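# Place the two closest-weight pistons in the steel tray

## Task

Find the pair of pistons whose weights are nearest to each other among the five and get both into the steel parts tray. None of the other three may touch the tray or hang over its edge. The tray must stay level on the bench, and everything must stay put by itself with no gripper holding it. Finally, open the grippers and pull the arms away.

## Robot and tools

Robot: two arms, left_arm and right_arm, each with six joints and a parallel gripper. In every row and every per-joint list the joint order is waist, shoulder, elbow, wrist pitch, wrist yaw, wrist roll. Follow this order only.

Frame: all printed positions share one scene frame. The origin is the table centre, the table top is at z = +0.020 m and +z is up. The arm bases face each other across the table, with left_arm's base on the +y side. The names left and right say nothing about image sides. The reported hand position can be off, more so at long reach. Fingers point along the gripper's +x axis and close along its y axis. end_effector_position is the point between the pads, about 3 to 4 cm behind the fingertips.

execute_actions(actions): actions is a list of actions. Each action is a list of up to 15 rows, and each row is held for one 1/30 s step. If there are fewer than 15 rows, the last one repeats to fill 15 steps. A row is 14 numbers in [-1, 1], always for both arms: left_arm's 6 joint offsets and its opening, then right_arm's 6 joint offsets and opening. The joint numbers are offsets, not poses. Each is measured from that arm's angles at the start of the current action, not from the previous row. For the first action of a call, the start angles are the last ones reported in this scene. Scale: 1.0 equals 0.9615 rad for waist, shoulder and elbow, 1.713 rad for wrist pitch, 1.767 rad for wrist yaw and 1.728 rad for wrist roll. The opening is absolute: +1 is fully open, and empty fingers meet near -0.80 (lower values add nothing). Fully closing takes at least about 0.5 s. An empty list just returns the state and images.

Joint ranges in rad: waist -3.054 to 3.054, shoulder 0.000 to 3.142, elbow 0.000 to 2.356, wrist pitch -1.571 to 1.571, wrist yaw -1.571 to 1.571, wrist roll -3.142 to 3.142. True ends may differ by up to 0.010 rad. If an action would push a joint more than 0.010 rad outward past its end (judged from the start angles), that action is rejected for both arms. A malformed action, or a first action failing this check, rejects the whole call and nothing moves. A joint asked to go past its real end is stopped there, and the result reports "joint sent to its limit". Without that note, you still cannot assume there is room left.

Speed caps: each step, a joint's target stays within a set lead of its measured angle. That lead is 0.211 rad for waist, shoulder and elbow, 0.213 for wrist pitch, 0.267 for wrist yaw and 0.228 for wrist roll. Targets are also scaled back if they would put the gripper more than 70 mm from where it is. Large offsets therefore need several actions, and an unfinished motion may not complete while idle, so send the remainder. "Joint targets" shows what the joints are being driven toward. Friction can leave joints short, especially at long reach, so check the angles after moving.

move(target, speed, blocking): target is one 14-number row laid out as above. Its joint values are offsets from the "Joint positions" of the last result that listed them. The openings are absolute and are applied at the start. speed is the top speed, in rad/s, of whichever joint has farthest to go: 0.01 to 2, default 0.5. All joints move in sync, so the grippers trace curves. The move lasts 0.5 to 10 s and is cut off at 10 s. It ignores obstacles and the other arm. Faster moves and targets set deeper past a contact hit and press harder. With blocking=false the result comes after 0.5 s while motion continues. Use wait(0) to check on it, and use wait or stop before sending new rows or moves. The extra "move:" line gives the ending (done, off_target, moving, held, fault), limits=held or limits=none, and each arm's joint farthest from its target.

wait(seconds): 0 to 10. The arms keep their last command, and a running move continues. stop(): brakes a running move, which needs some room to stop. The fingers keep moving.

zoom_image(camera, region): camera is cam_left_wrist or cam_right_wrist, both 504x504. region is [x0, y0, x1, y1] in pixels from the top-left, at most 504 by 504.

finished_scene(scene): pass the number of the current scene. It ends that scene for good and reports success. Answering without a tool call also ends things.

Results: the state line gives each gripper's position (m), quaternion wxyz and velocities. Joint positions and velocities are listed per arm in joint order (rad, rad/s), followed by the pad gap in m (0.088 fully open). grip_measured is the opening on the command scale. It can be off by about 1 mm, and it reads up to about 3 mm (0.061) narrow while squeezing something hard. To hold a part, command about 0.07 below grip_measured, or less for a lighter grip. Parts thinner than about 3 mm get proportionally less force. The pad force limit is about 34 to 49 N. "joint command not followed" means a clearance check changed some joint targets.

Camera intrinsics (pinhole + radial): cam_left_wrist K=[[400.646,0,250.28],[0,400.646,250.077],[0,0,1]], D=[0.282077,0.0122828,0,0,0.0000477624,0.348254,0.0225127,0.000193543]. cam_right_wrist K=[[419.178,0,250.783],[0,419.178,252.389],[0,0,1]], D=[0.45893,0.032513,0,0,0.000205696,0.5666,0.0595918,0.000833519].

Avoid: pushing or dropping anything off the table, and letting the arms collide or press on each other. Also avoid slams, drops and hard pushes. Expect occasional tugs on held parts or nudges to loose ones. Load limits in N m, including the weight of a held object: waist 17.4, shoulder 21.6, elbow 21.5, wrist pitch 5.67, wrist yaw 5.65, wrist roll 5.3. Reaching one stops that arm for 10 s and drops the rest of the call. Holding loads heats the motors: a MOTOR HOT warning appears from 50 °C. At 95 °C the arm is held until it cools (OVER-TEMPERATURE FAULT), and if it has not cooled within 30 to 60 s, the arm and its gripper lose power and go limp.

Each tool is called after "Call:" as a command line: name --argument value for each argument, lists and objects as JSON in quotes; but a table of rows of numbers goes row by row, as --pt "numbers of a row", without its own name.

## Session

I'll start by looking at the current state.

Call:
execute_actions --actions '[]'

Scene clock: 0.00 s.
left_arm: end_effector_position=(+0.3685, +0.4243, +0.3172) grip_measured=+0.829 end_effector_quat_wxyz=(+0.741, -0.157, +0.614, -0.220) end_effector_velocity=(+0.000, +0.000, -0.001) end_effector_angular_velocity=(+0.008, -0.001, +0.004) | right_arm: end_effector_position=(-0.2983, -0.1984, +0.2842) grip_measured=+0.840 end_effector_quat_wxyz=(-0.109, -0.634, -0.098, +0.759) end_effector_velocity=(+0.002, -0.001, +0.000) end_effector_angular_velocity=(-0.012, -0.001, -0.009)
Joint names: [waist, shoulder, elbow, wrist pitch, wrist yaw, wrist roll]
Joint positions: left_arm=[ 1.848  1.598  1.424 -1.39   0.571  0.358  0.08 ] | right_arm=[ 0.681  1.971  2.027 -1.522 -0.144 -0.995  0.08 ]
Joint velocities: left_arm=[-0.002 -0.002 -0.002  0.007 -0.007 -0.007  0.   ] | right_arm=[-0.002 -0.002 -0.002 -0.007 -0.007  0.007  0.   ]
Motor temperatures (°C, as the motors report them): left_arm=[24 24 24 26 24 23] | right_arm=[25 22 24 25 25 24]
Heat: left arm: hottest wrist pitch 26 °C (+0.0 °C/min); right arm: hottest waist 25 °C (+0.0 °C/min).
Joint targets: left_arm=[1.848 1.598 1.424 -1.390 0.571 0.358] | right_arm=[0.681 1.971 2.027 -1.522 -0.144 -0.995]

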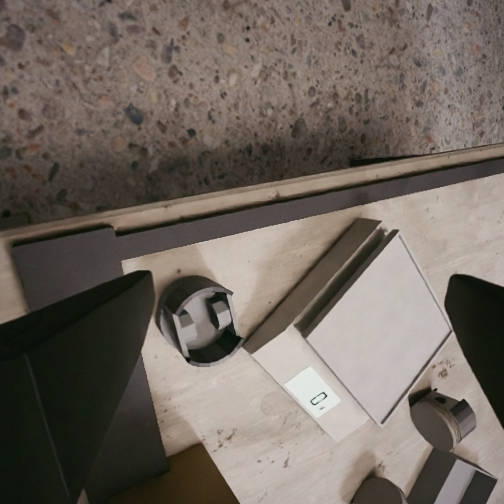

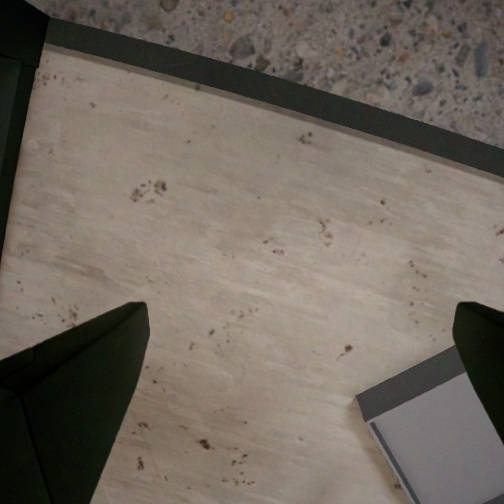

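Call:
move --target '[-0.7,0,0,0,0,0,1, -0.7,0,0,0,0,0,1]' --speed 0.8

Scene clock: 4.50 s.
left_arm: end_effector_position=(+0.3029, +0.2441, +0.3172) grip_measured=+0.989 end_effector_quat_wxyz=(+0.628, +0.053, +0.632, -0.452) end_effector_velocity=(-0.003, +0.000, -0.001) end_effector_angular_velocity=(+0.014, +0.015, +0.011) | right_arm: end_effector_position=(-0.0854, -0.0579, +0.2842) grip_measured=+1.000 end_effector_quat_wxyz=(+0.147, -0.631, +0.117, +0.753) end_effector_velocity=(-0.001, -0.003, +0.002) end_effector_angular_velocity=(-0.003, +0.006, +0.010)
Joint names: [waist, shoulder, elbow, wrist pitch, wrist yaw, wrist roll]
Joint positions: left_arm=[ 1.178  1.598  1.424 -1.39   0.571  0.358  0.087] | right_arm=[ 0.01   1.971  2.027 -1.522 -0.144 -0.995  0.088]
Joint velocities: left_arm=[-0.007 -0.002 -0.002 -0.007 -0.007 -0.022  0.   ] | right_arm=[ 0.002 -0.007 -0.002 -0.007 -0.007 -0.007  0.   ]
Motor temperatures (°C, as the motors report them): left_arm=[24 25 25 26 24 23] | right_arm=[25 24 24 26 25 24]
Heat: left arm: hottest wrist pitch 26 °C (+0.0 °C/min); right arm: hottest wrist pitch 26 °C (+0.0 °C/min).
Joint targets: left_arm=[1.175 1.598 1.424 -1.390 0.571 0.358] | right_arm=[0.008 1.971 2.027 -1.522 -0.144 -0.995]
move: done; limits=none; left_arm: farthest joint: the waist, 0.003 radians from its target (0.673 radians at the start); right_arm: farthest joint: the waist, 0.002 radians from its target (0.674 radians at the start)

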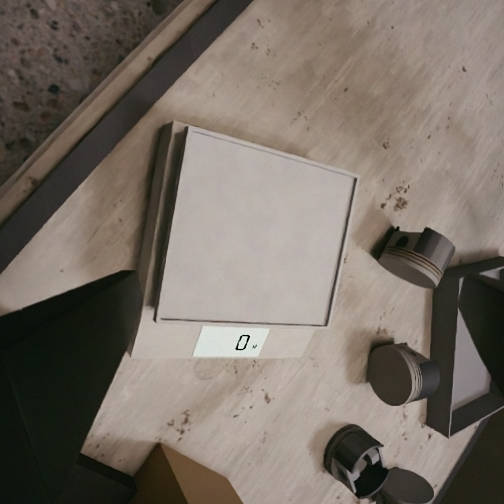

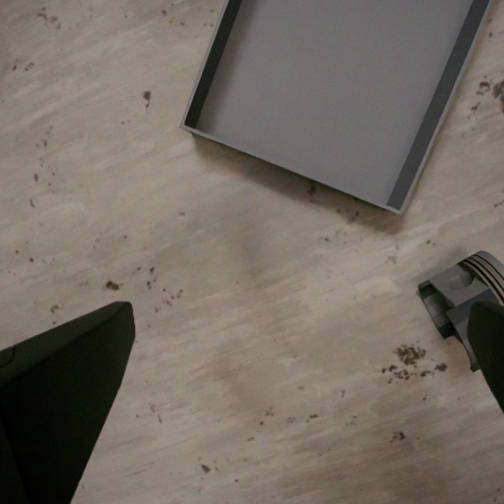

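Call:
move --target '[-0.965,-0.028,0.516,-0.102,-0.323,-0.207,1, 0.614,-0.416,-0.111,-0.025,0.0815,0.576,1]' --speed 0.8

Scene clock: 10.67 s.
left_arm: end_effector_position=(+0.1504, +0.1314, +0.4261) grip_measured=+0.989 end_effector_quat_wxyz=(+0.642, +0.356, +0.454, -0.505) end_effector_velocity=(+0.001, +0.006, -0.002) end_effector_angular_velocity=(+0.026, -0.012, +0.012) | right_arm: end_effector_position=(-0.2078, -0.2139, +0.3834) grip_measured=+1.000 end_effector_quat_wxyz=(+0.315, -0.525, +0.219, +0.760) end_effector_velocity=(-0.000, -0.002, -0.003) end_effector_angular_velocity=(-0.015, -0.009, +0.012)
Joint names: [waist, shoulder, elbow, wrist pitch, wrist yaw, wrist roll]
Joint positions: left_arm=[ 0.254  1.575  1.908 -1.562  0.003  0.004  0.087] | right_arm=[ 0.597  1.58   1.93  -1.56  -0.004 -0.003  0.088]
Joint velocities: left_arm=[-0.002 -0.002 -0.002 -0.022 -0.022 -0.007 -0.   ] | right_arm=[ 0.002  0.002 -0.007 -0.007 -0.007 -0.007  0.   ]
Motor temperatures (°C, as the motors report them): left_arm=[24 26 25 26 24 23] | right_arm=[25 25 25 26 25 24]
Heat: left arm: hottest shoulder 26 °C (+0.0 °C/min); right arm: hottest wrist pitch 26 °C (+5.6 °C/min).
Joint targets: left_arm=[0.251 1.571 1.920 -1.565 0.000 0.001] | right_arm=[0.601 1.572 1.920 -1.562 0.000 0.001]
joint sent to its limit (right arm) — the command would take the wrist pitch past its lower limit, so that joint was sent only as far as its limit.
move: off_target (left_arm); limits=none; left_arm: farthest joint: the elbow, 0.012 radians from its target (0.496 radians at the start); right_arm: farthest joint: the shoulder, 0.009 radians from its target (0.400 radians at the start)

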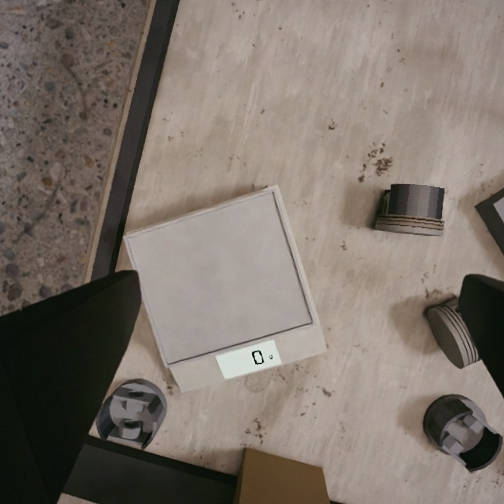

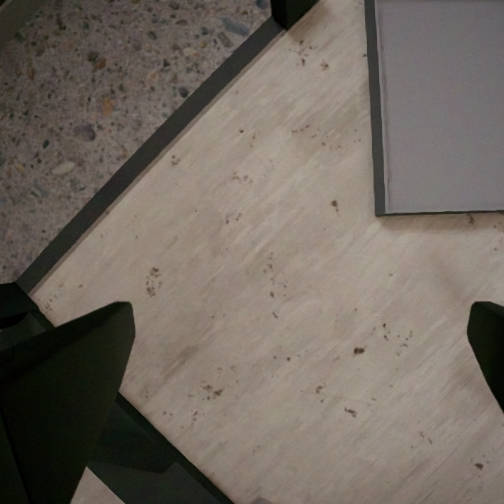

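Call:
move --target '[-0.8,0,0,0,0,0,1, 0,0,0,0,0,0,1]' --speed 0.8

Scene clock: 16.07 s.
left_arm: end_effector_position=(-0.0761, +0.1634, +0.4261) grip_measured=+0.989 end_effector_quat_wxyz=(+0.407, +0.499, +0.288, -0.708) end_effector_velocity=(+0.001, +0.002, -0.001) end_effector_angular_velocity=(+0.007, -0.003, +0.021) | right_arm: end_effector_position=(-0.2079, -0.2140, +0.3834) grip_measured=+1.000 end_effector_quat_wxyz=(+0.315, -0.525, +0.219, +0.760) end_effector_velocity=(+0.001, -0.003, +0.001) end_effector_angular_velocity=(-0.007, +0.004, +0.035)
Joint names: [waist, shoulder, elbow, wrist pitch, wrist yaw, wrist roll]
Joint positions: left_arm=[-0.512  1.575  1.908 -1.562  0.003  0.004  0.087] | right_arm=[ 0.598  1.58   1.93  -1.56  -0.004 -0.002  0.088]
Joint velocities: left_arm=[-0.002 -0.002 -0.002 -0.007 -0.007 -0.022 -0.   ] | right_arm=[-0.007 -0.007 -0.002 -0.007 -0.022 -0.037  0.   ]
Motor temperatures (°C, as the motors report them): left_arm=[24 26 26 26 24 23] | right_arm=[25 26 25 26 25 24]
Heat: left arm: hottest shoulder 26 °C (+0.0 °C/min); right arm: hottest shoulder 26 °C (+3.7 °C/min).
Joint targets: left_arm=[-0.515 1.575 1.908 -1.562 0.003 0.004] | right_arm=[0.597 1.580 1.930 -1.560 -0.004 -0.003]
move: done; limits=none; left_arm: farthest joint: the waist, 0.003 radians from its target (0.769 radians at the start); right_arm: farthest joint: the waist, 0.001 radians from its target (0.001 radians at the start)

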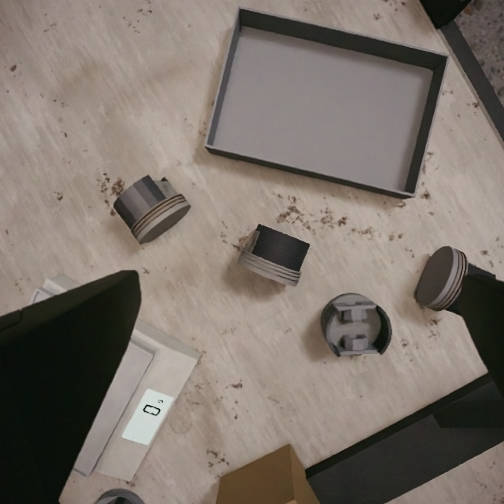

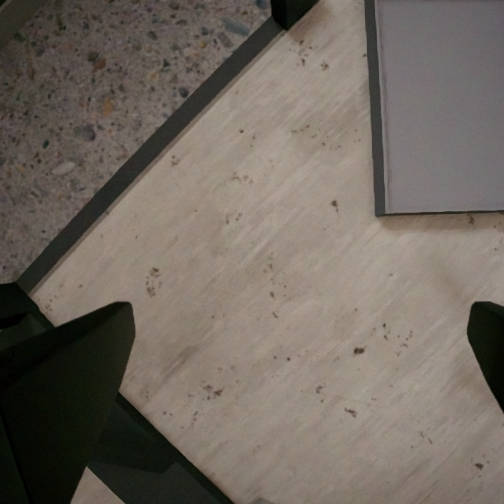

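Call:
zoom_image --camera "cam_left_wrist" --region '[220, 210, 504, 380]'

Call:
zoom_image --camera "cam_left_wrist" --region '[90, 150, 230, 270]'

Region (220, 210, 504, 380) of cam_left_wrist's 504x504 image, scaled by 1.775, with more detail than that image has; it fills the top 302 rows of this view, and the rest is white.

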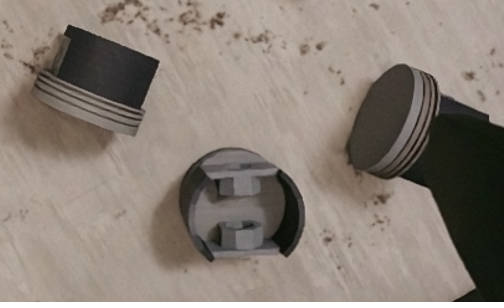

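Region (90, 150, 230, 270) of cam_left_wrist's 504x504 image, scaled by 3.600, with more detail than that image has; it fills the top 432 rows of this view, and the rest is white.

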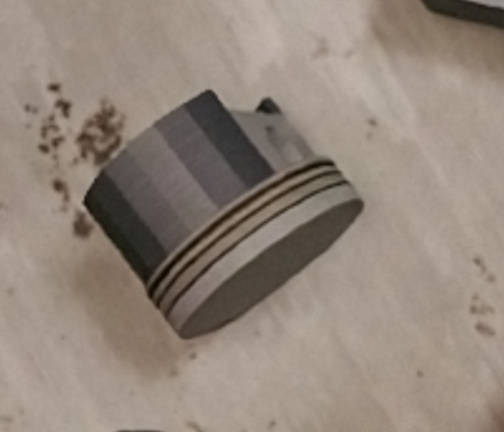

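Call:
move --target '[0.003,0.219,-0.803,0.374,0,0.197,1, 0,0,0,0,0,0,1]' --speed 0.8

Scene clock: 21.83 s.
left_arm: end_effector_position=(-0.0786, +0.1591, +0.1748) grip_measured=+0.989 end_effector_quat_wxyz=(+0.248, +0.659, +0.243, -0.668) end_effector_velocity=(-0.002, -0.000, +0.000) end_effector_angular_velocity=(-0.010, -0.002, +0.015) | right_arm: end_effector_position=(-0.2079, -0.2140, +0.3834) grip_measured=+1.000 end_effector_quat_wxyz=(+0.315, -0.525, +0.219, +0.760) end_effector_velocity=(+0.001, -0.001, -0.002) end_effector_angular_velocity=(-0.015, -0.002, -0.007)
Joint names: [waist, shoulder, elbow, wrist pitch, wrist yaw, wrist roll]
Joint positions: left_arm=[-0.512  1.779  1.148 -0.925  0.003  0.341  0.087] | right_arm=[ 0.598  1.58   1.93  -1.56  -0.004 -0.002  0.088]
Joint velocities: left_arm=[-0.007 -0.002 -0.002  0.007 -0.007 -0.022 -0.   ] | right_arm=[-0.002  0.002 -0.002 -0.007 -0.007  0.007  0.   ]
Motor temperatures (°C, as the motors report them): left_arm=[24 26 26 27 24 23] | right_arm=[25 26 26 26 25 24]
Heat: left arm: hottest wrist pitch 27 °C (+2.7 °C/min); right arm: hottest shoulder 26 °C (+2.7 °C/min).
Joint targets: left_arm=[-0.509 1.785 1.136 -0.922 0.003 0.344] | right_arm=[0.598 1.580 1.930 -1.560 -0.004 -0.002]
move: off_target (left_arm); limits=none; left_arm: farthest joint: the elbow, 0.012 radians from its target (0.772 radians at the start); right_arm: farthest joint: the waist, 0.000 radians from its target (0.000 radians at the start)

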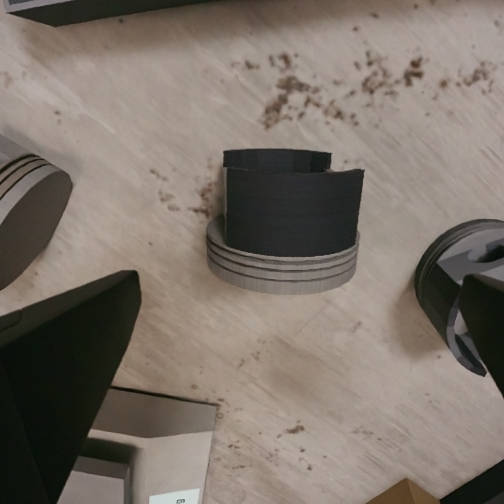

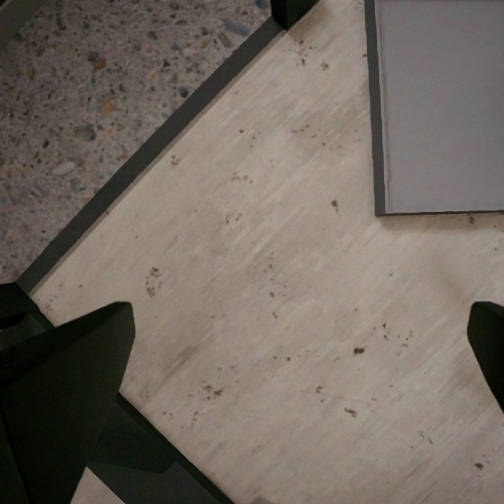

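Call:
move --target '[0,0.257,-0.1934,0.237,0,0,1, 0,0,0,0,0,0,1]' --speed 0.4

Scene clock: 24.20 s.
left_arm: end_effector_position=(-0.0779, +0.1604, +0.0690) grip_measured=+0.989 end_effector_quat_wxyz=(+0.245, +0.662, +0.245, -0.665) end_effector_velocity=(+0.001, +0.001, -0.001) end_effector_angular_velocity=(-0.006, -0.005, -0.010) | right_arm: end_effector_position=(-0.2079, -0.2140, +0.3834) grip_measured=+1.000 end_effector_quat_wxyz=(+0.315, -0.525, +0.219, +0.760) end_effector_velocity=(+0.003, -0.000, -0.001) end_effector_angular_velocity=(+0.005, -0.015, +0.016)
Joint names: [waist, shoulder, elbow, wrist pitch, wrist yaw, wrist roll]
Joint positions: left_arm=[-0.512  2.017  0.972 -0.522  0.003  0.341  0.087] | right_arm=[ 0.598  1.58   1.93  -1.56  -0.004 -0.002  0.088]
Joint velocities: left_arm=[-0.002 -0.002 -0.007  0.007 -0.007  0.007  0.   ] | right_arm=[-0.002 -0.002 -0.002 -0.007  0.007 -0.022  0.   ]
Motor temperatures (°C, as the motors report them): left_arm=[24 27 26 27 24 23] | right_arm=[25 26 26 26 25 24]
Heat: left arm: hottest shoulder 27 °C (+2.5 °C/min); right arm: hottest shoulder 26 °C (+2.5 °C/min).
Joint targets: left_arm=[-0.512 2.026 0.962 -0.519 0.003 0.341] | right_arm=[0.598 1.580 1.930 -1.560 -0.004 -0.002]
move: done; limits=none; left_arm: farthest joint: the elbow, 0.010 radians from its target (0.185 radians at the start); right_arm: farthest joint: the waist, 0.000 radians from its target (0.000 radians at the start)

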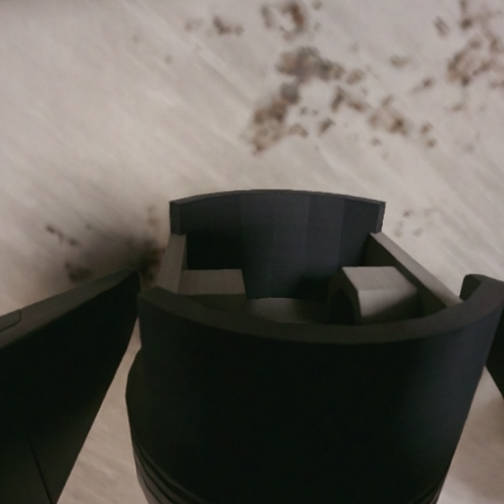

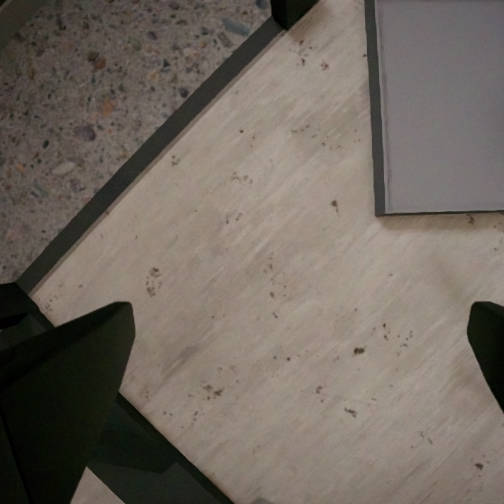

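Call:
execute_actions --actions '[[[0,0,0,0,0,0,0.9,0,0,0,0,0,0,1],[0,0,0,0,0,0,0.8,0,0,0,0,0,0,1],[0,0,0,0,0,0,0.75,0,0,0,0,0,0,1],[0,0,0,0,0,0,0.7,0,0,0,0,0,0,1],[0,0,0,0,0,0,0.65,0,0,0,0,0,0,1],[0,0,0,0,0,0,0.6,0,0,0,0,0,0,1],[0,0,0,0,0,0,0.55,0,0,0,0,0,0,1],[0,0,0,0,0,0,0.5,0,0,0,0,0,0,1],[0,0,0,0,0,0,0.46,0,0,0,0,0,0,1],[0,0,0,0,0,0,0.42,0,0,0,0,0,0,1],[0,0,0,0,0,0,0.38,0,0,0,0,0,0,1],[0,0,0,0,0,0,0.35,0,0,0,0,0,0,1]]]'

Scene clock: 25.17 s.
left_arm: end_effector_position=(-0.0779, +0.1604, +0.0690) grip_measured=+0.578 end_effector_quat_wxyz=(+0.245, +0.662, +0.245, -0.665) end_effector_velocity=(+0.001, +0.002, +0.000) end_effector_angular_velocity=(+0.010, +0.003, +0.024) | right_arm: end_effector_position=(-0.2079, -0.2140, +0.3834) grip_measured=+1.000 end_effector_quat_wxyz=(+0.315, -0.525, +0.219, +0.760) end_effector_velocity=(-0.001, -0.003, +0.001) end_effector_angular_velocity=(-0.014, +0.011, +0.012)
Joint names: [waist, shoulder, elbow, wrist pitch, wrist yaw, wrist roll]
Joint positions: left_arm=[-0.512  2.017  0.972 -0.522  0.003  0.341  0.067] | right_arm=[ 0.598  1.58   1.93  -1.56  -0.004 -0.002  0.088]
Joint velocities: left_arm=[ 0.002 -0.002 -0.002 -0.007  0.007 -0.022  0.   ] | right_arm=[-0.002 -0.002  0.002 -0.007 -0.022 -0.007  0.   ]
Motor temperatures (°C, as the motors report them): left_arm=[24 27 26 27 24 23] | right_arm=[25 26 26 26 25 24]
Heat: left arm: hottest shoulder 27 °C (+2.4 °C/min); right arm: hottest shoulder 26 °C (+2.4 °C/min).
Joint targets: left_arm=[-0.512 2.017 0.972 -0.522 0.003 0.341] | right_arm=[0.598 1.580 1.930 -1.560 -0.004 -0.002]

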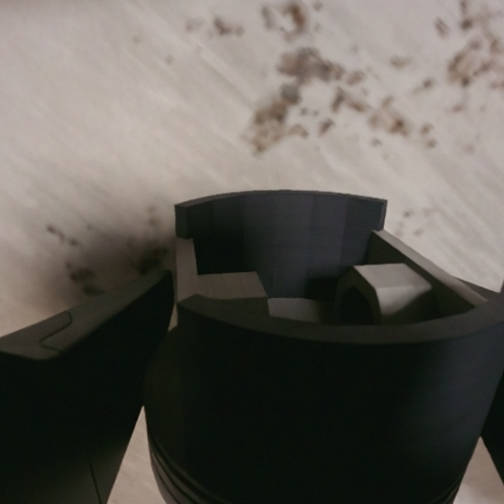

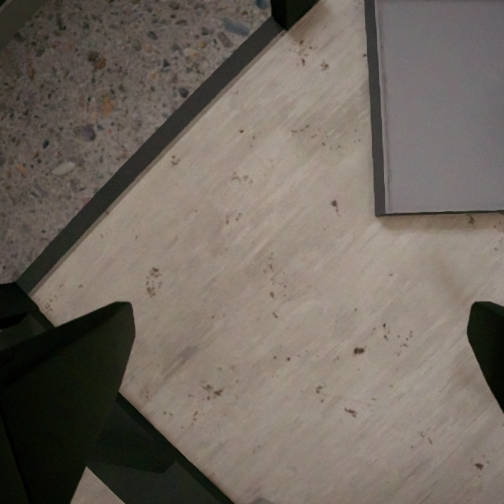

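Call:
move --target '[0.15,-0.3245,0.08,-0.223,0,0,0.48, -0.549,0,0,0.309,0.26,0,1]' --speed 0.6

Scene clock: 32.00 s.
left_arm: end_effector_position=(-0.0288, +0.1657, +0.1651) grip_measured=+0.578 end_effector_quat_wxyz=(+0.287, +0.647, +0.296, -0.641) end_effector_velocity=(-0.001, +0.003, +0.000) end_effector_angular_velocity=(+0.010, +0.004, -0.010) | right_arm: end_effector_position=(-0.0250, -0.0399, +0.4594) grip_measured=+1.000 end_effector_quat_wxyz=(+0.728, -0.305, +0.140, +0.598) end_effector_velocity=(+0.001, -0.003, +0.000) end_effector_angular_velocity=(-0.005, -0.002, +0.007)
Joint names: [waist, shoulder, elbow, wrist pitch, wrist yaw, wrist roll]
Joint positions: left_arm=[-0.371  1.719  1.033 -0.9    0.003  0.341  0.067] | right_arm=[ 0.073  1.58   1.93  -1.032  0.451 -0.002  0.088]
Joint velocities: left_arm=[-0.002 -0.002 -0.002 -0.007  0.007  0.007 -0.   ] | right_arm=[-0.002 -0.007 -0.002 -0.007 -0.007 -0.007  0.   ]
Motor temperatures (°C, as the motors report them): left_arm=[24 28 26 27 24 23] | right_arm=[25 27 27 26 25 24]
Heat: left arm: hottest shoulder 28 °C (+3.8 °C/min); right arm: hottest shoulder 27 °C (+3.8 °C/min).
Joint targets: left_arm=[-0.368 1.706 1.049 -0.904 0.003 0.341] | right_arm=[0.069 1.580 1.930 -1.031 0.455 -0.002]
move: off_target (left_arm); limits=none; left_arm: farthest joint: the elbow, 0.015 radians from its target (0.077 radians at the start); right_arm: farthest joint: the wrist yaw, 0.004 radians from its target (0.459 radians at the start)

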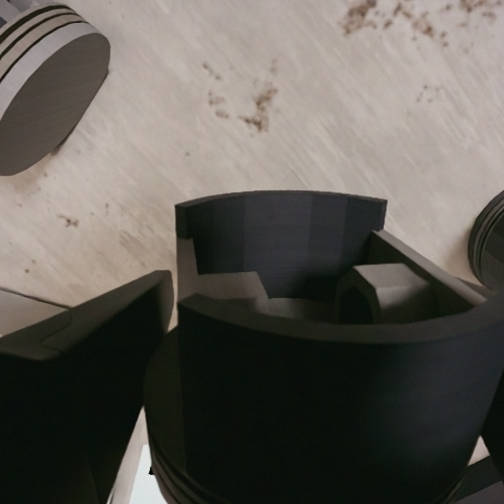

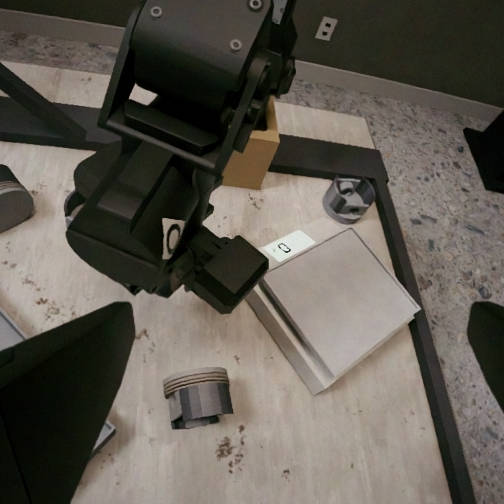

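Call:
move --target '[0.906,0,0,0,0,-0.718,0.48, 0,0,0,0,0,0,1]' --speed 0.9

Scene clock: 34.73 s.
left_arm: end_effector_position=(+0.2092, +0.1781, +0.1652) grip_measured=+0.578 end_effector_quat_wxyz=(+0.700, +0.070, +0.708, -0.062) end_effector_velocity=(+0.001, -0.000, -0.001) end_effector_angular_velocity=(+0.001, -0.008, +0.005) | right_arm: end_effector_position=(-0.0250, -0.0398, +0.4594) grip_measured=+1.000 end_effector_quat_wxyz=(+0.728, -0.304, +0.139, +0.598) end_effector_velocity=(+0.000, -0.001, -0.001) end_effector_angular_velocity=(-0.010, -0.003, +0.007)
Joint names: [waist, shoulder, elbow, wrist pitch, wrist yaw, wrist roll]
Joint positions: left_arm=[ 0.497  1.719  1.033 -0.901  0.003 -0.896  0.067] | right_arm=[ 0.073  1.58   1.93  -1.032  0.452 -0.002  0.088]
Joint velocities: left_arm=[-0.002  0.002 -0.002  0.007 -0.007 -0.007 -0.   ] | right_arm=[-0.002 -0.002 -0.002 -0.007 -0.007 -0.007  0.   ]
Motor temperatures (°C, as the motors report them): left_arm=[24 28 26 27 24 23] | right_arm=[25 27 27 27 25 24]
Heat: left arm: hottest shoulder 28 °C (+3.5 °C/min); right arm: hottest shoulder 27 °C (+3.5 °C/min).
Joint targets: left_arm=[0.500 1.719 1.033 -0.900 0.003 -0.900] | right_arm=[0.073 1.580 1.930 -1.032 0.451 -0.002]
move: done; limits=none; left_arm: farthest joint: the wrist roll, 0.004 radians from its target (1.241 radians at the start); right_arm: farthest joint: the wrist yaw, 0.001 radians from its target (0.001 radians at the start)

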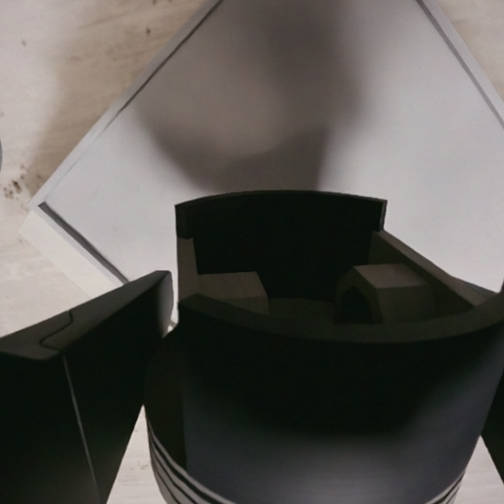

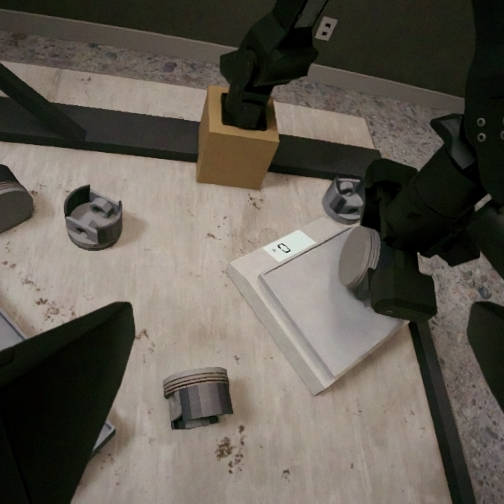

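Call:
move --target '[0,0.06,-0.08,0.0826,0,0,0.48, 0,0,0,0,0,0,1]' --speed 0.2

Scene clock: 37.17 s.
left_arm: end_effector_position=(+0.2113, +0.1764, +0.1358) grip_measured=+0.578 end_effector_quat_wxyz=(+0.704, +0.064, +0.704, -0.065) end_effector_velocity=(-0.000, +0.003, -0.001) end_effector_angular_velocity=(+0.021, -0.014, +0.000) | right_arm: end_effector_position=(-0.0250, -0.0398, +0.4594) grip_measured=+1.000 end_effector_quat_wxyz=(+0.728, -0.304, +0.139, +0.598) end_effector_velocity=(+0.002, -0.001, -0.001) end_effector_angular_velocity=(-0.010, -0.003, +0.003)
Joint names: [waist, shoulder, elbow, wrist pitch, wrist yaw, wrist roll]
Joint positions: left_arm=[ 0.5    1.772  0.965 -0.762  0.002 -0.897  0.067] | right_arm=[ 0.073  1.58   1.93  -1.032  0.452 -0.002  0.088]
Joint velocities: left_arm=[-0.007  0.002 -0.002 -0.007 -0.022 -0.007  0.   ] | right_arm=[-0.007 -0.002 -0.002 -0.007 -0.007 -0.007  0.   ]
Motor temperatures (°C, as the motors report them): left_arm=[24 28 26 27 24 23] | right_arm=[25 27 27 27 25 24]
Heat: left arm: hottest shoulder 28 °C (+3.2 °C/min); right arm: hottest shoulder 27 °C (+3.2 °C/min).
Joint targets: left_arm=[0.497 1.776 0.957 -0.759 0.003 -0.896] | right_arm=[0.073 1.580 1.930 -1.032 0.452 -0.002]
move: done; limits=none; left_arm: farthest joint: the elbow, 0.009 radians from its target (0.077 radians at the start); right_arm: farthest joint: the waist, 0.000 radians from its target (0.000 radians at the start)

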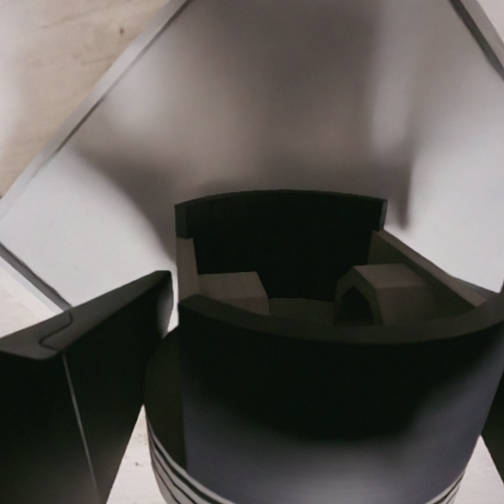

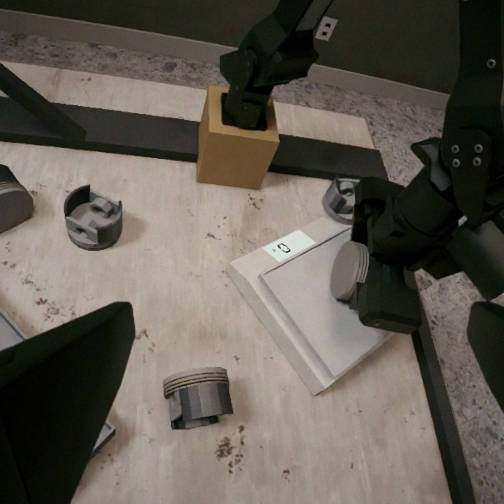

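Call:
move --target '[0,0.0205,-0.0277,0.021,0,0,0.48, 0,0,0,0,0,0,1]' --speed 0.1

Scene clock: 38.43 s.
left_arm: end_effector_position=(+0.2114, +0.1765, +0.1301) grip_measured=+0.578 end_effector_quat_wxyz=(+0.705, +0.063, +0.704, -0.066) end_effector_velocity=(+0.001, +0.001, +0.000) end_effector_angular_velocity=(+0.004, -0.023, -0.015) | right_arm: end_effector_position=(-0.0250, -0.0398, +0.4594) grip_measured=+1.000 end_effector_quat_wxyz=(+0.728, -0.304, +0.139, +0.598) end_effector_velocity=(+0.000, -0.001, -0.001) end_effector_angular_velocity=(-0.014, -0.015, +0.016)
Joint names: [waist, shoulder, elbow, wrist pitch, wrist yaw, wrist roll]
Joint positions: left_arm=[ 0.5    1.782  0.95  -0.734  0.001 -0.897  0.067] | right_arm=[ 0.073  1.58   1.93  -1.032  0.452 -0.002  0.088]
Joint velocities: left_arm=[-0.007 -0.007 -0.007  0.007 -0.022  0.007 -0.   ] | right_arm=[-0.002 -0.002 -0.002 -0.007 -0.007 -0.022  0.   ]
Motor temperatures (°C, as the motors report them): left_arm=[24 28 26 27 24 23] | right_arm=[25 27 28 27 25 24]
Heat: left arm: hottest shoulder 28 °C (+3.1 °C/min); right arm: hottest elbow 28 °C (+4.7 °C/min).
Joint targets: left_arm=[0.500 1.792 0.938 -0.726 0.002 -0.897] | right_arm=[0.073 1.580 1.930 -1.032 0.452 -0.002]
move: off_target (left_arm); limits=none; left_arm: farthest joint: the elbow, 0.012 radians from its target (0.026 radians at the start); right_arm: farthest joint: the waist, 0.000 radians from its target (0.000 radians at the start)

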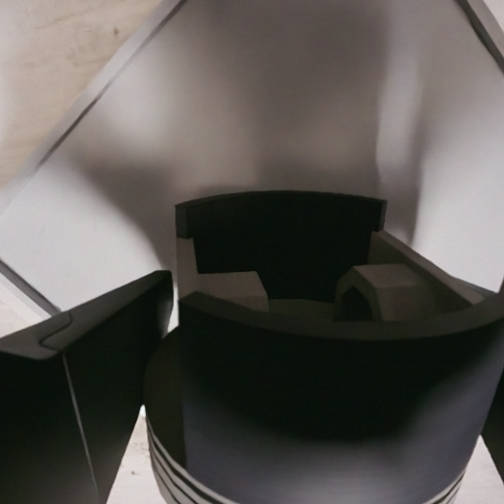

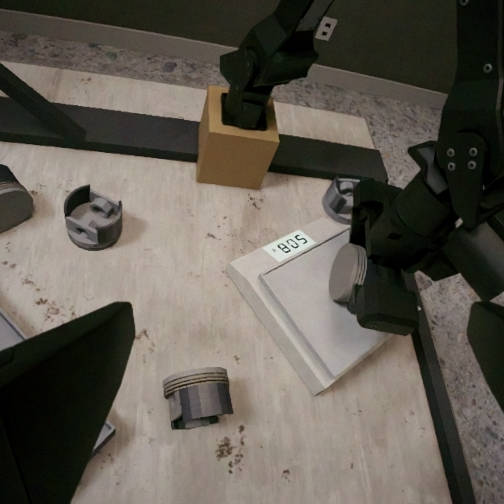

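Call:
execute_actions --actions '[[[0,0,0,0,0,0,0.6,0,0,0,0,0,0,1],[0,0,0,0,0,0,0.65,0,0,0,0,0,0,1],[0,0,0,0,0,0,0.7,0,0,0,0,0,0,1],[0,0,0,0,0,0,0.8,0,0,0,0,0,0,1],[0,0,0,0,0,0,0.9,0,0,0,0,0,0,1]]]'

Call:
wait --seconds 1.5

Call:
zoom_image --camera "cam_right_wrist" --region '[240, 210, 400, 330]'

Scene clock: 42.07 s.
left_arm: end_effector_position=(+0.2114, +0.1765, +0.1301) grip_measured=+0.888 end_effector_quat_wxyz=(+0.705, +0.063, +0.704, -0.066) end_effector_velocity=(+0.000, +0.001, +0.001) end_effector_angular_velocity=(+0.006, -0.005, +0.020) | right_arm: end_effector_position=(-0.0250, -0.0398, +0.4594) grip_measured=+1.000 end_effector_quat_wxyz=(+0.728, -0.304, +0.139, +0.598) end_effector_velocity=(+0.001, -0.003, -0.002) end_effector_angular_velocity=(-0.016, +0.006, -0.001)
Joint names: [waist, shoulder, elbow, wrist pitch, wrist yaw, wrist roll]
Joint positions: left_arm=[ 0.5    1.782  0.95  -0.734  0.001 -0.897  0.082] | right_arm=[ 0.073  1.58   1.93  -1.032  0.452 -0.002  0.088]
Joint velocities: left_arm=[-0.002 -0.002  0.002 -0.007 -0.007 -0.022  0.004] | right_arm=[-0.002 -0.002  0.002 -0.022 -0.007  0.007  0.   ]
Motor temperatures (°C, as the motors report them): left_arm=[24 28 26 27 24 23] | right_arm=[25 27 28 27 25 24]
Heat: left arm: hottest shoulder 28 °C (+2.9 °C/min); right arm: hottest elbow 28 °C (+4.3 °C/min).
Joint targets: left_arm=[0.500 1.782 0.950 -0.735 0.001 -0.897] | right_arm=[0.073 1.580 1.930 -1.032 0.452 -0.002]

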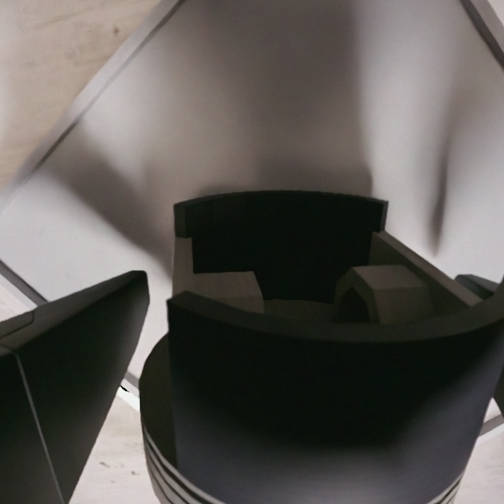

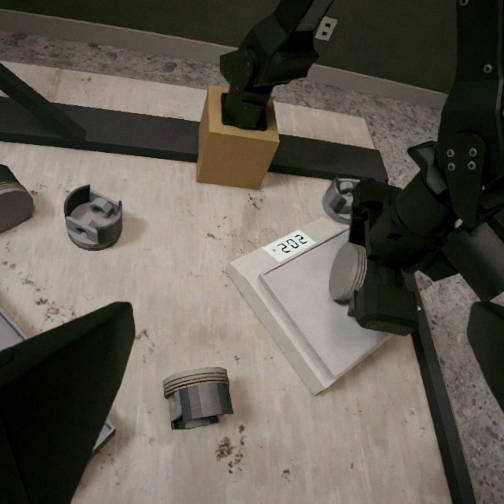

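Scene clock: 43.57 s.
left_arm: end_effector_position=(+0.2114, +0.1765, +0.1301) grip_measured=+0.897 end_effector_quat_wxyz=(+0.705, +0.063, +0.704, -0.066) end_effector_velocity=(+0.000, +0.001, +0.001) end_effector_angular_velocity=(+0.006, -0.005, +0.005) | right_arm: end_effector_position=(-0.0250, -0.0398, +0.4594) grip_measured=+1.000 end_effector_quat_wxyz=(+0.728, -0.304, +0.139, +0.598) end_effector_velocity=(+0.002, -0.002, +0.001) end_effector_angular_velocity=(-0.007, -0.022, +0.004)
Joint names: [waist, shoulder, elbow, wrist pitch, wrist yaw, wrist roll]
Joint positions: left_arm=[ 0.5    1.782  0.95  -0.734  0.001 -0.897  0.083] | right_arm=[ 0.073  1.58   1.93  -1.032  0.452 -0.002  0.088]
Joint velocities: left_arm=[-0.002 -0.002  0.002 -0.007 -0.007 -0.007  0.   ] | right_arm=[-0.002 -0.002  0.002 -0.007  0.007 -0.022  0.   ]
Motor temperatures (°C, as the motors report them): left_arm=[24 28 26 27 24 23] | right_arm=[25 27 28 28 25 24]
Heat: left arm: hottest shoulder 28 °C (+2.8 °C/min); right arm: hottest elbow 28 °C (+4.1 °C/min).
Joint targets: left_arm=[0.500 1.782 0.950 -0.735 0.001 -0.897] | right_arm=[0.073 1.580 1.930 -1.032 0.452 -0.002]
wait: 1.50 s; at rest by 0.17 s

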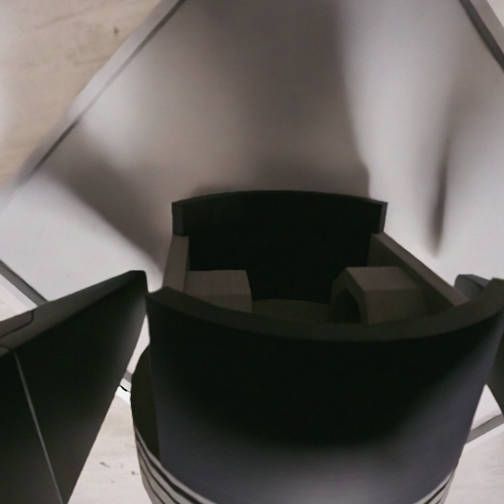

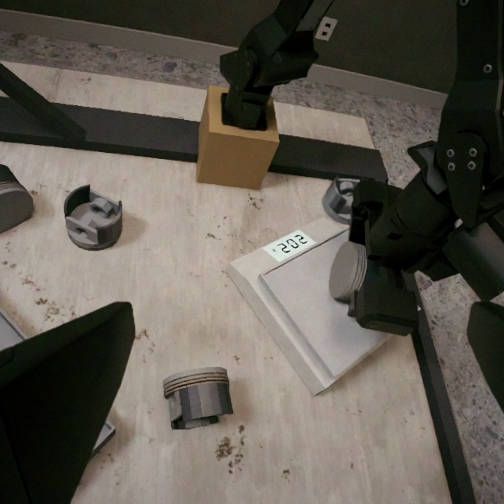

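Region (240, 210, 400, 330) of cam_right_wrist's 504x504 image, scaled by 3.150, with more detail than that image has; it fills the top 378 rows of this view, and the rest is white.

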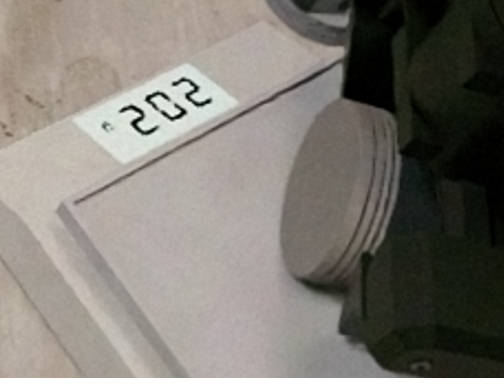

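Call:
move --target '[-0.036,-0.034,-0.043,0.004,0,0,1, 0,0,0,0,0,0,1]' --speed 0.15

Call:
execute_actions --actions '[[[0,0,0,0,0,0,0.9,0,0,0,0,0,0,1],[0,0,0,0,0,0,0.82,0,0,0,0,0,0,1],[0,0,0,0,0,0,0.76,0,0,0,0,0,0,1],[0,0,0,0,0,0,0.72,0,0,0,0,0,0,1],[0,0,0,0,0,0,0.68,0,0,0,0,0,0,1],[0,0,0,0,0,0,0.64,0,0,0,0,0,0,1],[0,0,0,0,0,0,0.6,0,0,0,0,0,0,1],[0,0,0,0,0,0,0.56,0,0,0,0,0,0,1],[0,0,0,0,0,0,0.52,0,0,0,0,0,0,1],[0,0,0,0,0,0,0.48,0,0,0,0,0,0,1]]]'

Scene clock: 46.03 s.
left_arm: end_effector_position=(+0.2000, +0.1791, +0.1300) grip_measured=+0.989 end_effector_quat_wxyz=(+0.703, +0.075, +0.703, -0.077) end_effector_velocity=(-0.002, +0.001, +0.001) end_effector_angular_velocity=(+0.005, -0.005, +0.000) | right_arm: end_effector_position=(-0.0250, -0.0398, +0.4594) grip_measured=+1.000 end_effector_quat_wxyz=(+0.728, -0.304, +0.139, +0.598) end_effector_velocity=(-0.002, -0.001, +0.002) end_effector_angular_velocity=(+0.007, +0.011, +0.019)
Joint names: [waist, shoulder, elbow, wrist pitch, wrist yaw, wrist roll]
Joint positions: left_arm=[ 0.469  1.758  0.92  -0.73   0.001 -0.897  0.087] | right_arm=[ 0.073  1.58   1.93  -1.032  0.452 -0.002  0.088]
Joint velocities: left_arm=[-0.007 -0.007 -0.002 -0.007 -0.007 -0.007 -0.   ] | right_arm=[-0.002 -0.007 -0.002  0.007 -0.022 -0.007  0.   ]
Motor temperatures (°C, as the motors report them): left_arm=[24 29 26 27 24 23] | right_arm=[25 28 28 28 25 24]
Heat: left arm: hottest shoulder 29 °C (+3.9 °C/min); right arm: hottest shoulder 28 °C (+3.9 °C/min).
Joint targets: left_arm=[0.465 1.750 0.909 -0.727 0.001 -0.897] | right_arm=[0.073 1.580 1.930 -1.032 0.452 -0.002]
move: off_target (left_arm); limits=none; left_arm: farthest joint: the elbow, 0.012 radians from its target (0.042 radians at the start); right_arm: farthest joint: the waist, 0.000 radians from its target (0.000 radians at the start)

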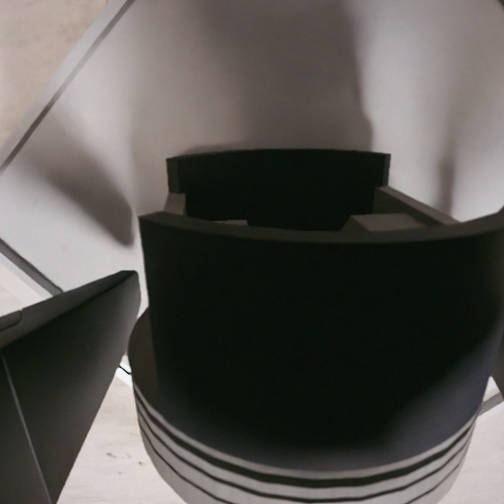

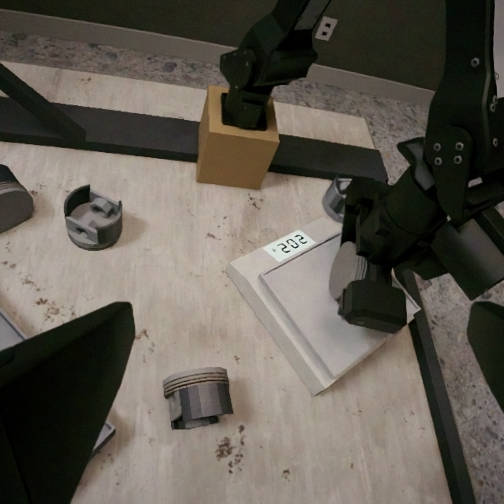

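Scene clock: 46.53 s.
left_arm: end_effector_position=(+0.2000, +0.1792, +0.1300) grip_measured=+0.588 end_effector_quat_wxyz=(+0.703, +0.075, +0.703, -0.077) end_effector_velocity=(+0.000, +0.001, +0.001) end_effector_angular_velocity=(+0.005, -0.005, +0.020) | right_arm: end_effector_position=(-0.0250, -0.0398, +0.4594) grip_measured=+1.000 end_effector_quat_wxyz=(+0.728, -0.304, +0.139, +0.598) end_effector_velocity=(-0.000, +0.001, +0.000) end_effector_angular_velocity=(+0.005, +0.021, +0.006)
Joint names: [waist, shoulder, elbow, wrist pitch, wrist yaw, wrist roll]
Joint positions: left_arm=[ 0.469  1.758  0.92  -0.731  0.    -0.897  0.068] | right_arm=[ 0.073  1.58   1.93  -1.032  0.452 -0.002  0.088]
Joint velocities: left_arm=[-0.002 -0.002  0.002 -0.007 -0.007 -0.022 -0.   ] | right_arm=[-0.007 -0.002 -0.002  0.007 -0.022  0.007  0.   ]
Motor temperatures (°C, as the motors report them): left_arm=[24 29 26 27 24 23] | right_arm=[25 28 28 28 25 24]
Heat: left arm: hottest shoulder 29 °C (+3.9 °C/min); right arm: hottest shoulder 28 °C (+3.9 °C/min).
Joint targets: left_arm=[0.468 1.758 0.920 -0.730 0.001 -0.897] | right_arm=[0.073 1.580 1.930 -1.032 0.452 -0.002]

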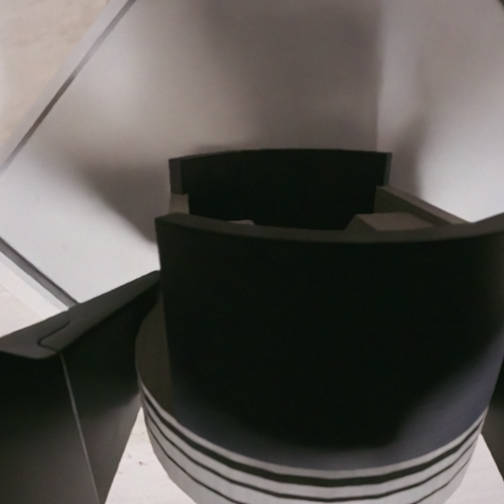

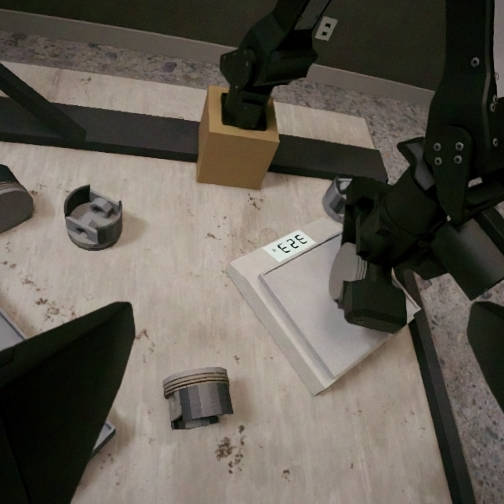

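Call:
move --target '[-0.08,-0.07,0.08,-0.073,0,0.05,0.48, 0,0,0,0,0,0,1]' --speed 0.3

Scene clock: 49.43 s.
left_arm: end_effector_position=(+0.1811, +0.1716, +0.1573) grip_measured=+0.588 end_effector_quat_wxyz=(+0.694, +0.132, +0.696, -0.129) end_effector_velocity=(-0.001, +0.000, +0.000) end_effector_angular_velocity=(-0.009, +0.004, +0.024) | right_arm: end_effector_position=(-0.0250, -0.0398, +0.4594) grip_measured=+1.000 end_effector_quat_wxyz=(+0.728, -0.304, +0.139, +0.598) end_effector_velocity=(+0.000, -0.001, -0.001) end_effector_angular_velocity=(-0.006, +0.008, -0.001)
Joint names: [waist, shoulder, elbow, wrist pitch, wrist yaw, wrist roll]
Joint positions: left_arm=[ 0.395  1.704  0.981 -0.853 -0.    -0.813  0.068] | right_arm=[ 0.073  1.58   1.93  -1.032  0.452 -0.002  0.088]
Joint velocities: left_arm=[ 0.002 -0.007 -0.007  0.007  0.007 -0.022  0.   ] | right_arm=[-0.002 -0.002 -0.002 -0.007 -0.007  0.007  0.   ]
Motor temperatures (°C, as the motors report them): left_arm=[24 29 27 27 24 23] | right_arm=[25 28 29 28 25 24]
Heat: left arm: hottest shoulder 29 °C (+3.6 °C/min); right arm: hottest elbow 29 °C (+4.9 °C/min).
Joint targets: left_arm=[0.392 1.691 0.997 -0.856 0.000 -0.810] | right_arm=[0.073 1.580 1.930 -1.032 0.452 -0.002]
move: off_target (left_arm); limits=none; left_arm: farthest joint: the elbow, 0.016 radians from its target (0.077 radians at the start); right_arm: farthest joint: the waist, 0.000 radians from its target (0.000 radians at the start)

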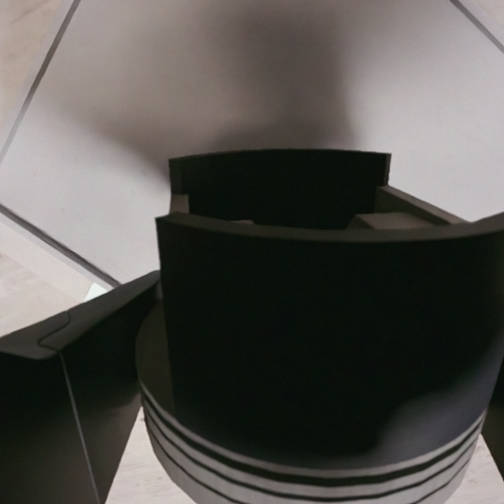

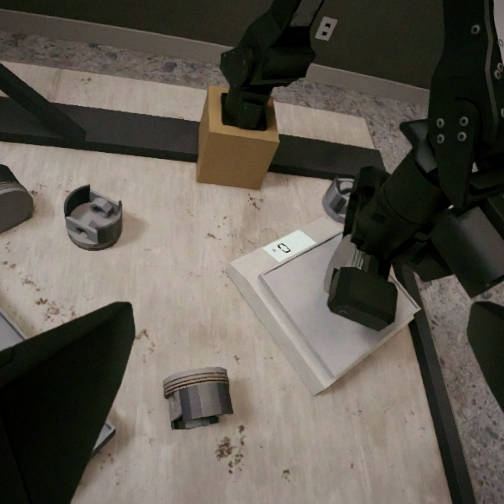

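Call:
move --target '[-0.879,0.124,-0.036,0.088,0,0.586,0.48, 0,0,0,0,0,0,1]' --speed 0.9

Scene clock: 52.90 s.
left_arm: end_effector_position=(-0.0509, +0.1688, +0.1210) grip_measured=+0.589 end_effector_quat_wxyz=(+0.313, +0.634, +0.313, -0.634) end_effector_velocity=(+0.001, +0.001, +0.001) end_effector_angular_velocity=(-0.001, -0.008, +0.005) | right_arm: end_effector_position=(-0.0250, -0.0398, +0.4594) grip_measured=+1.000 end_effector_quat_wxyz=(+0.728, -0.304, +0.139, +0.598) end_effector_velocity=(-0.002, -0.001, -0.002) end_effector_angular_velocity=(-0.009, +0.017, +0.010)
Joint names: [waist, shoulder, elbow, wrist pitch, wrist yaw, wrist roll]
Joint positions: left_arm=[-0.447  1.819  0.954 -0.705  0.     0.196  0.068] | right_arm=[ 0.073  1.58   1.93  -1.032  0.452 -0.002  0.088]
Joint velocities: left_arm=[-0.002 -0.007 -0.002 -0.007 -0.007 -0.007 -0.   ] | right_arm=[-0.002 -0.002 -0.002 -0.007 -0.022  0.007  0.   ]
Motor temperatures (°C, as the motors report them): left_arm=[24 29 27 27 24 23] | right_arm=[25 28 29 28 25 24]
Heat: left arm: hottest shoulder 29 °C (+3.4 °C/min); right arm: hottest elbow 29 °C (+4.5 °C/min).
Joint targets: left_arm=[-0.450 1.823 0.946 -0.702 -0.000 0.199] | right_arm=[0.073 1.580 1.930 -1.032 0.452 -0.002]
move: done; limits=none; left_arm: farthest joint: the elbow, 0.007 radians from its target (0.034 radians at the start); right_arm: farthest joint: the waist, 0.000 radians from its target (0.000 radians at the start)

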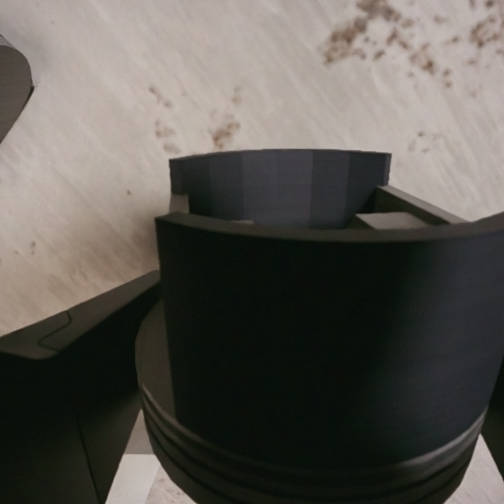

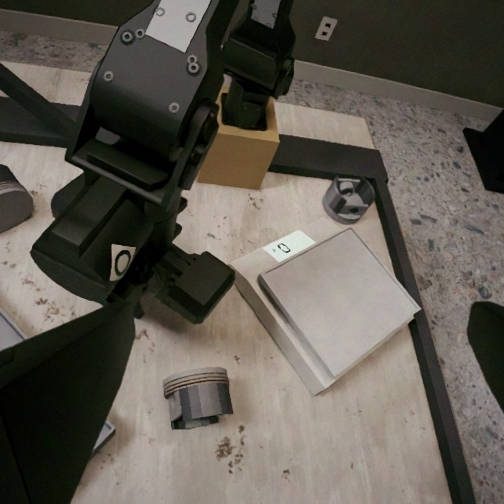

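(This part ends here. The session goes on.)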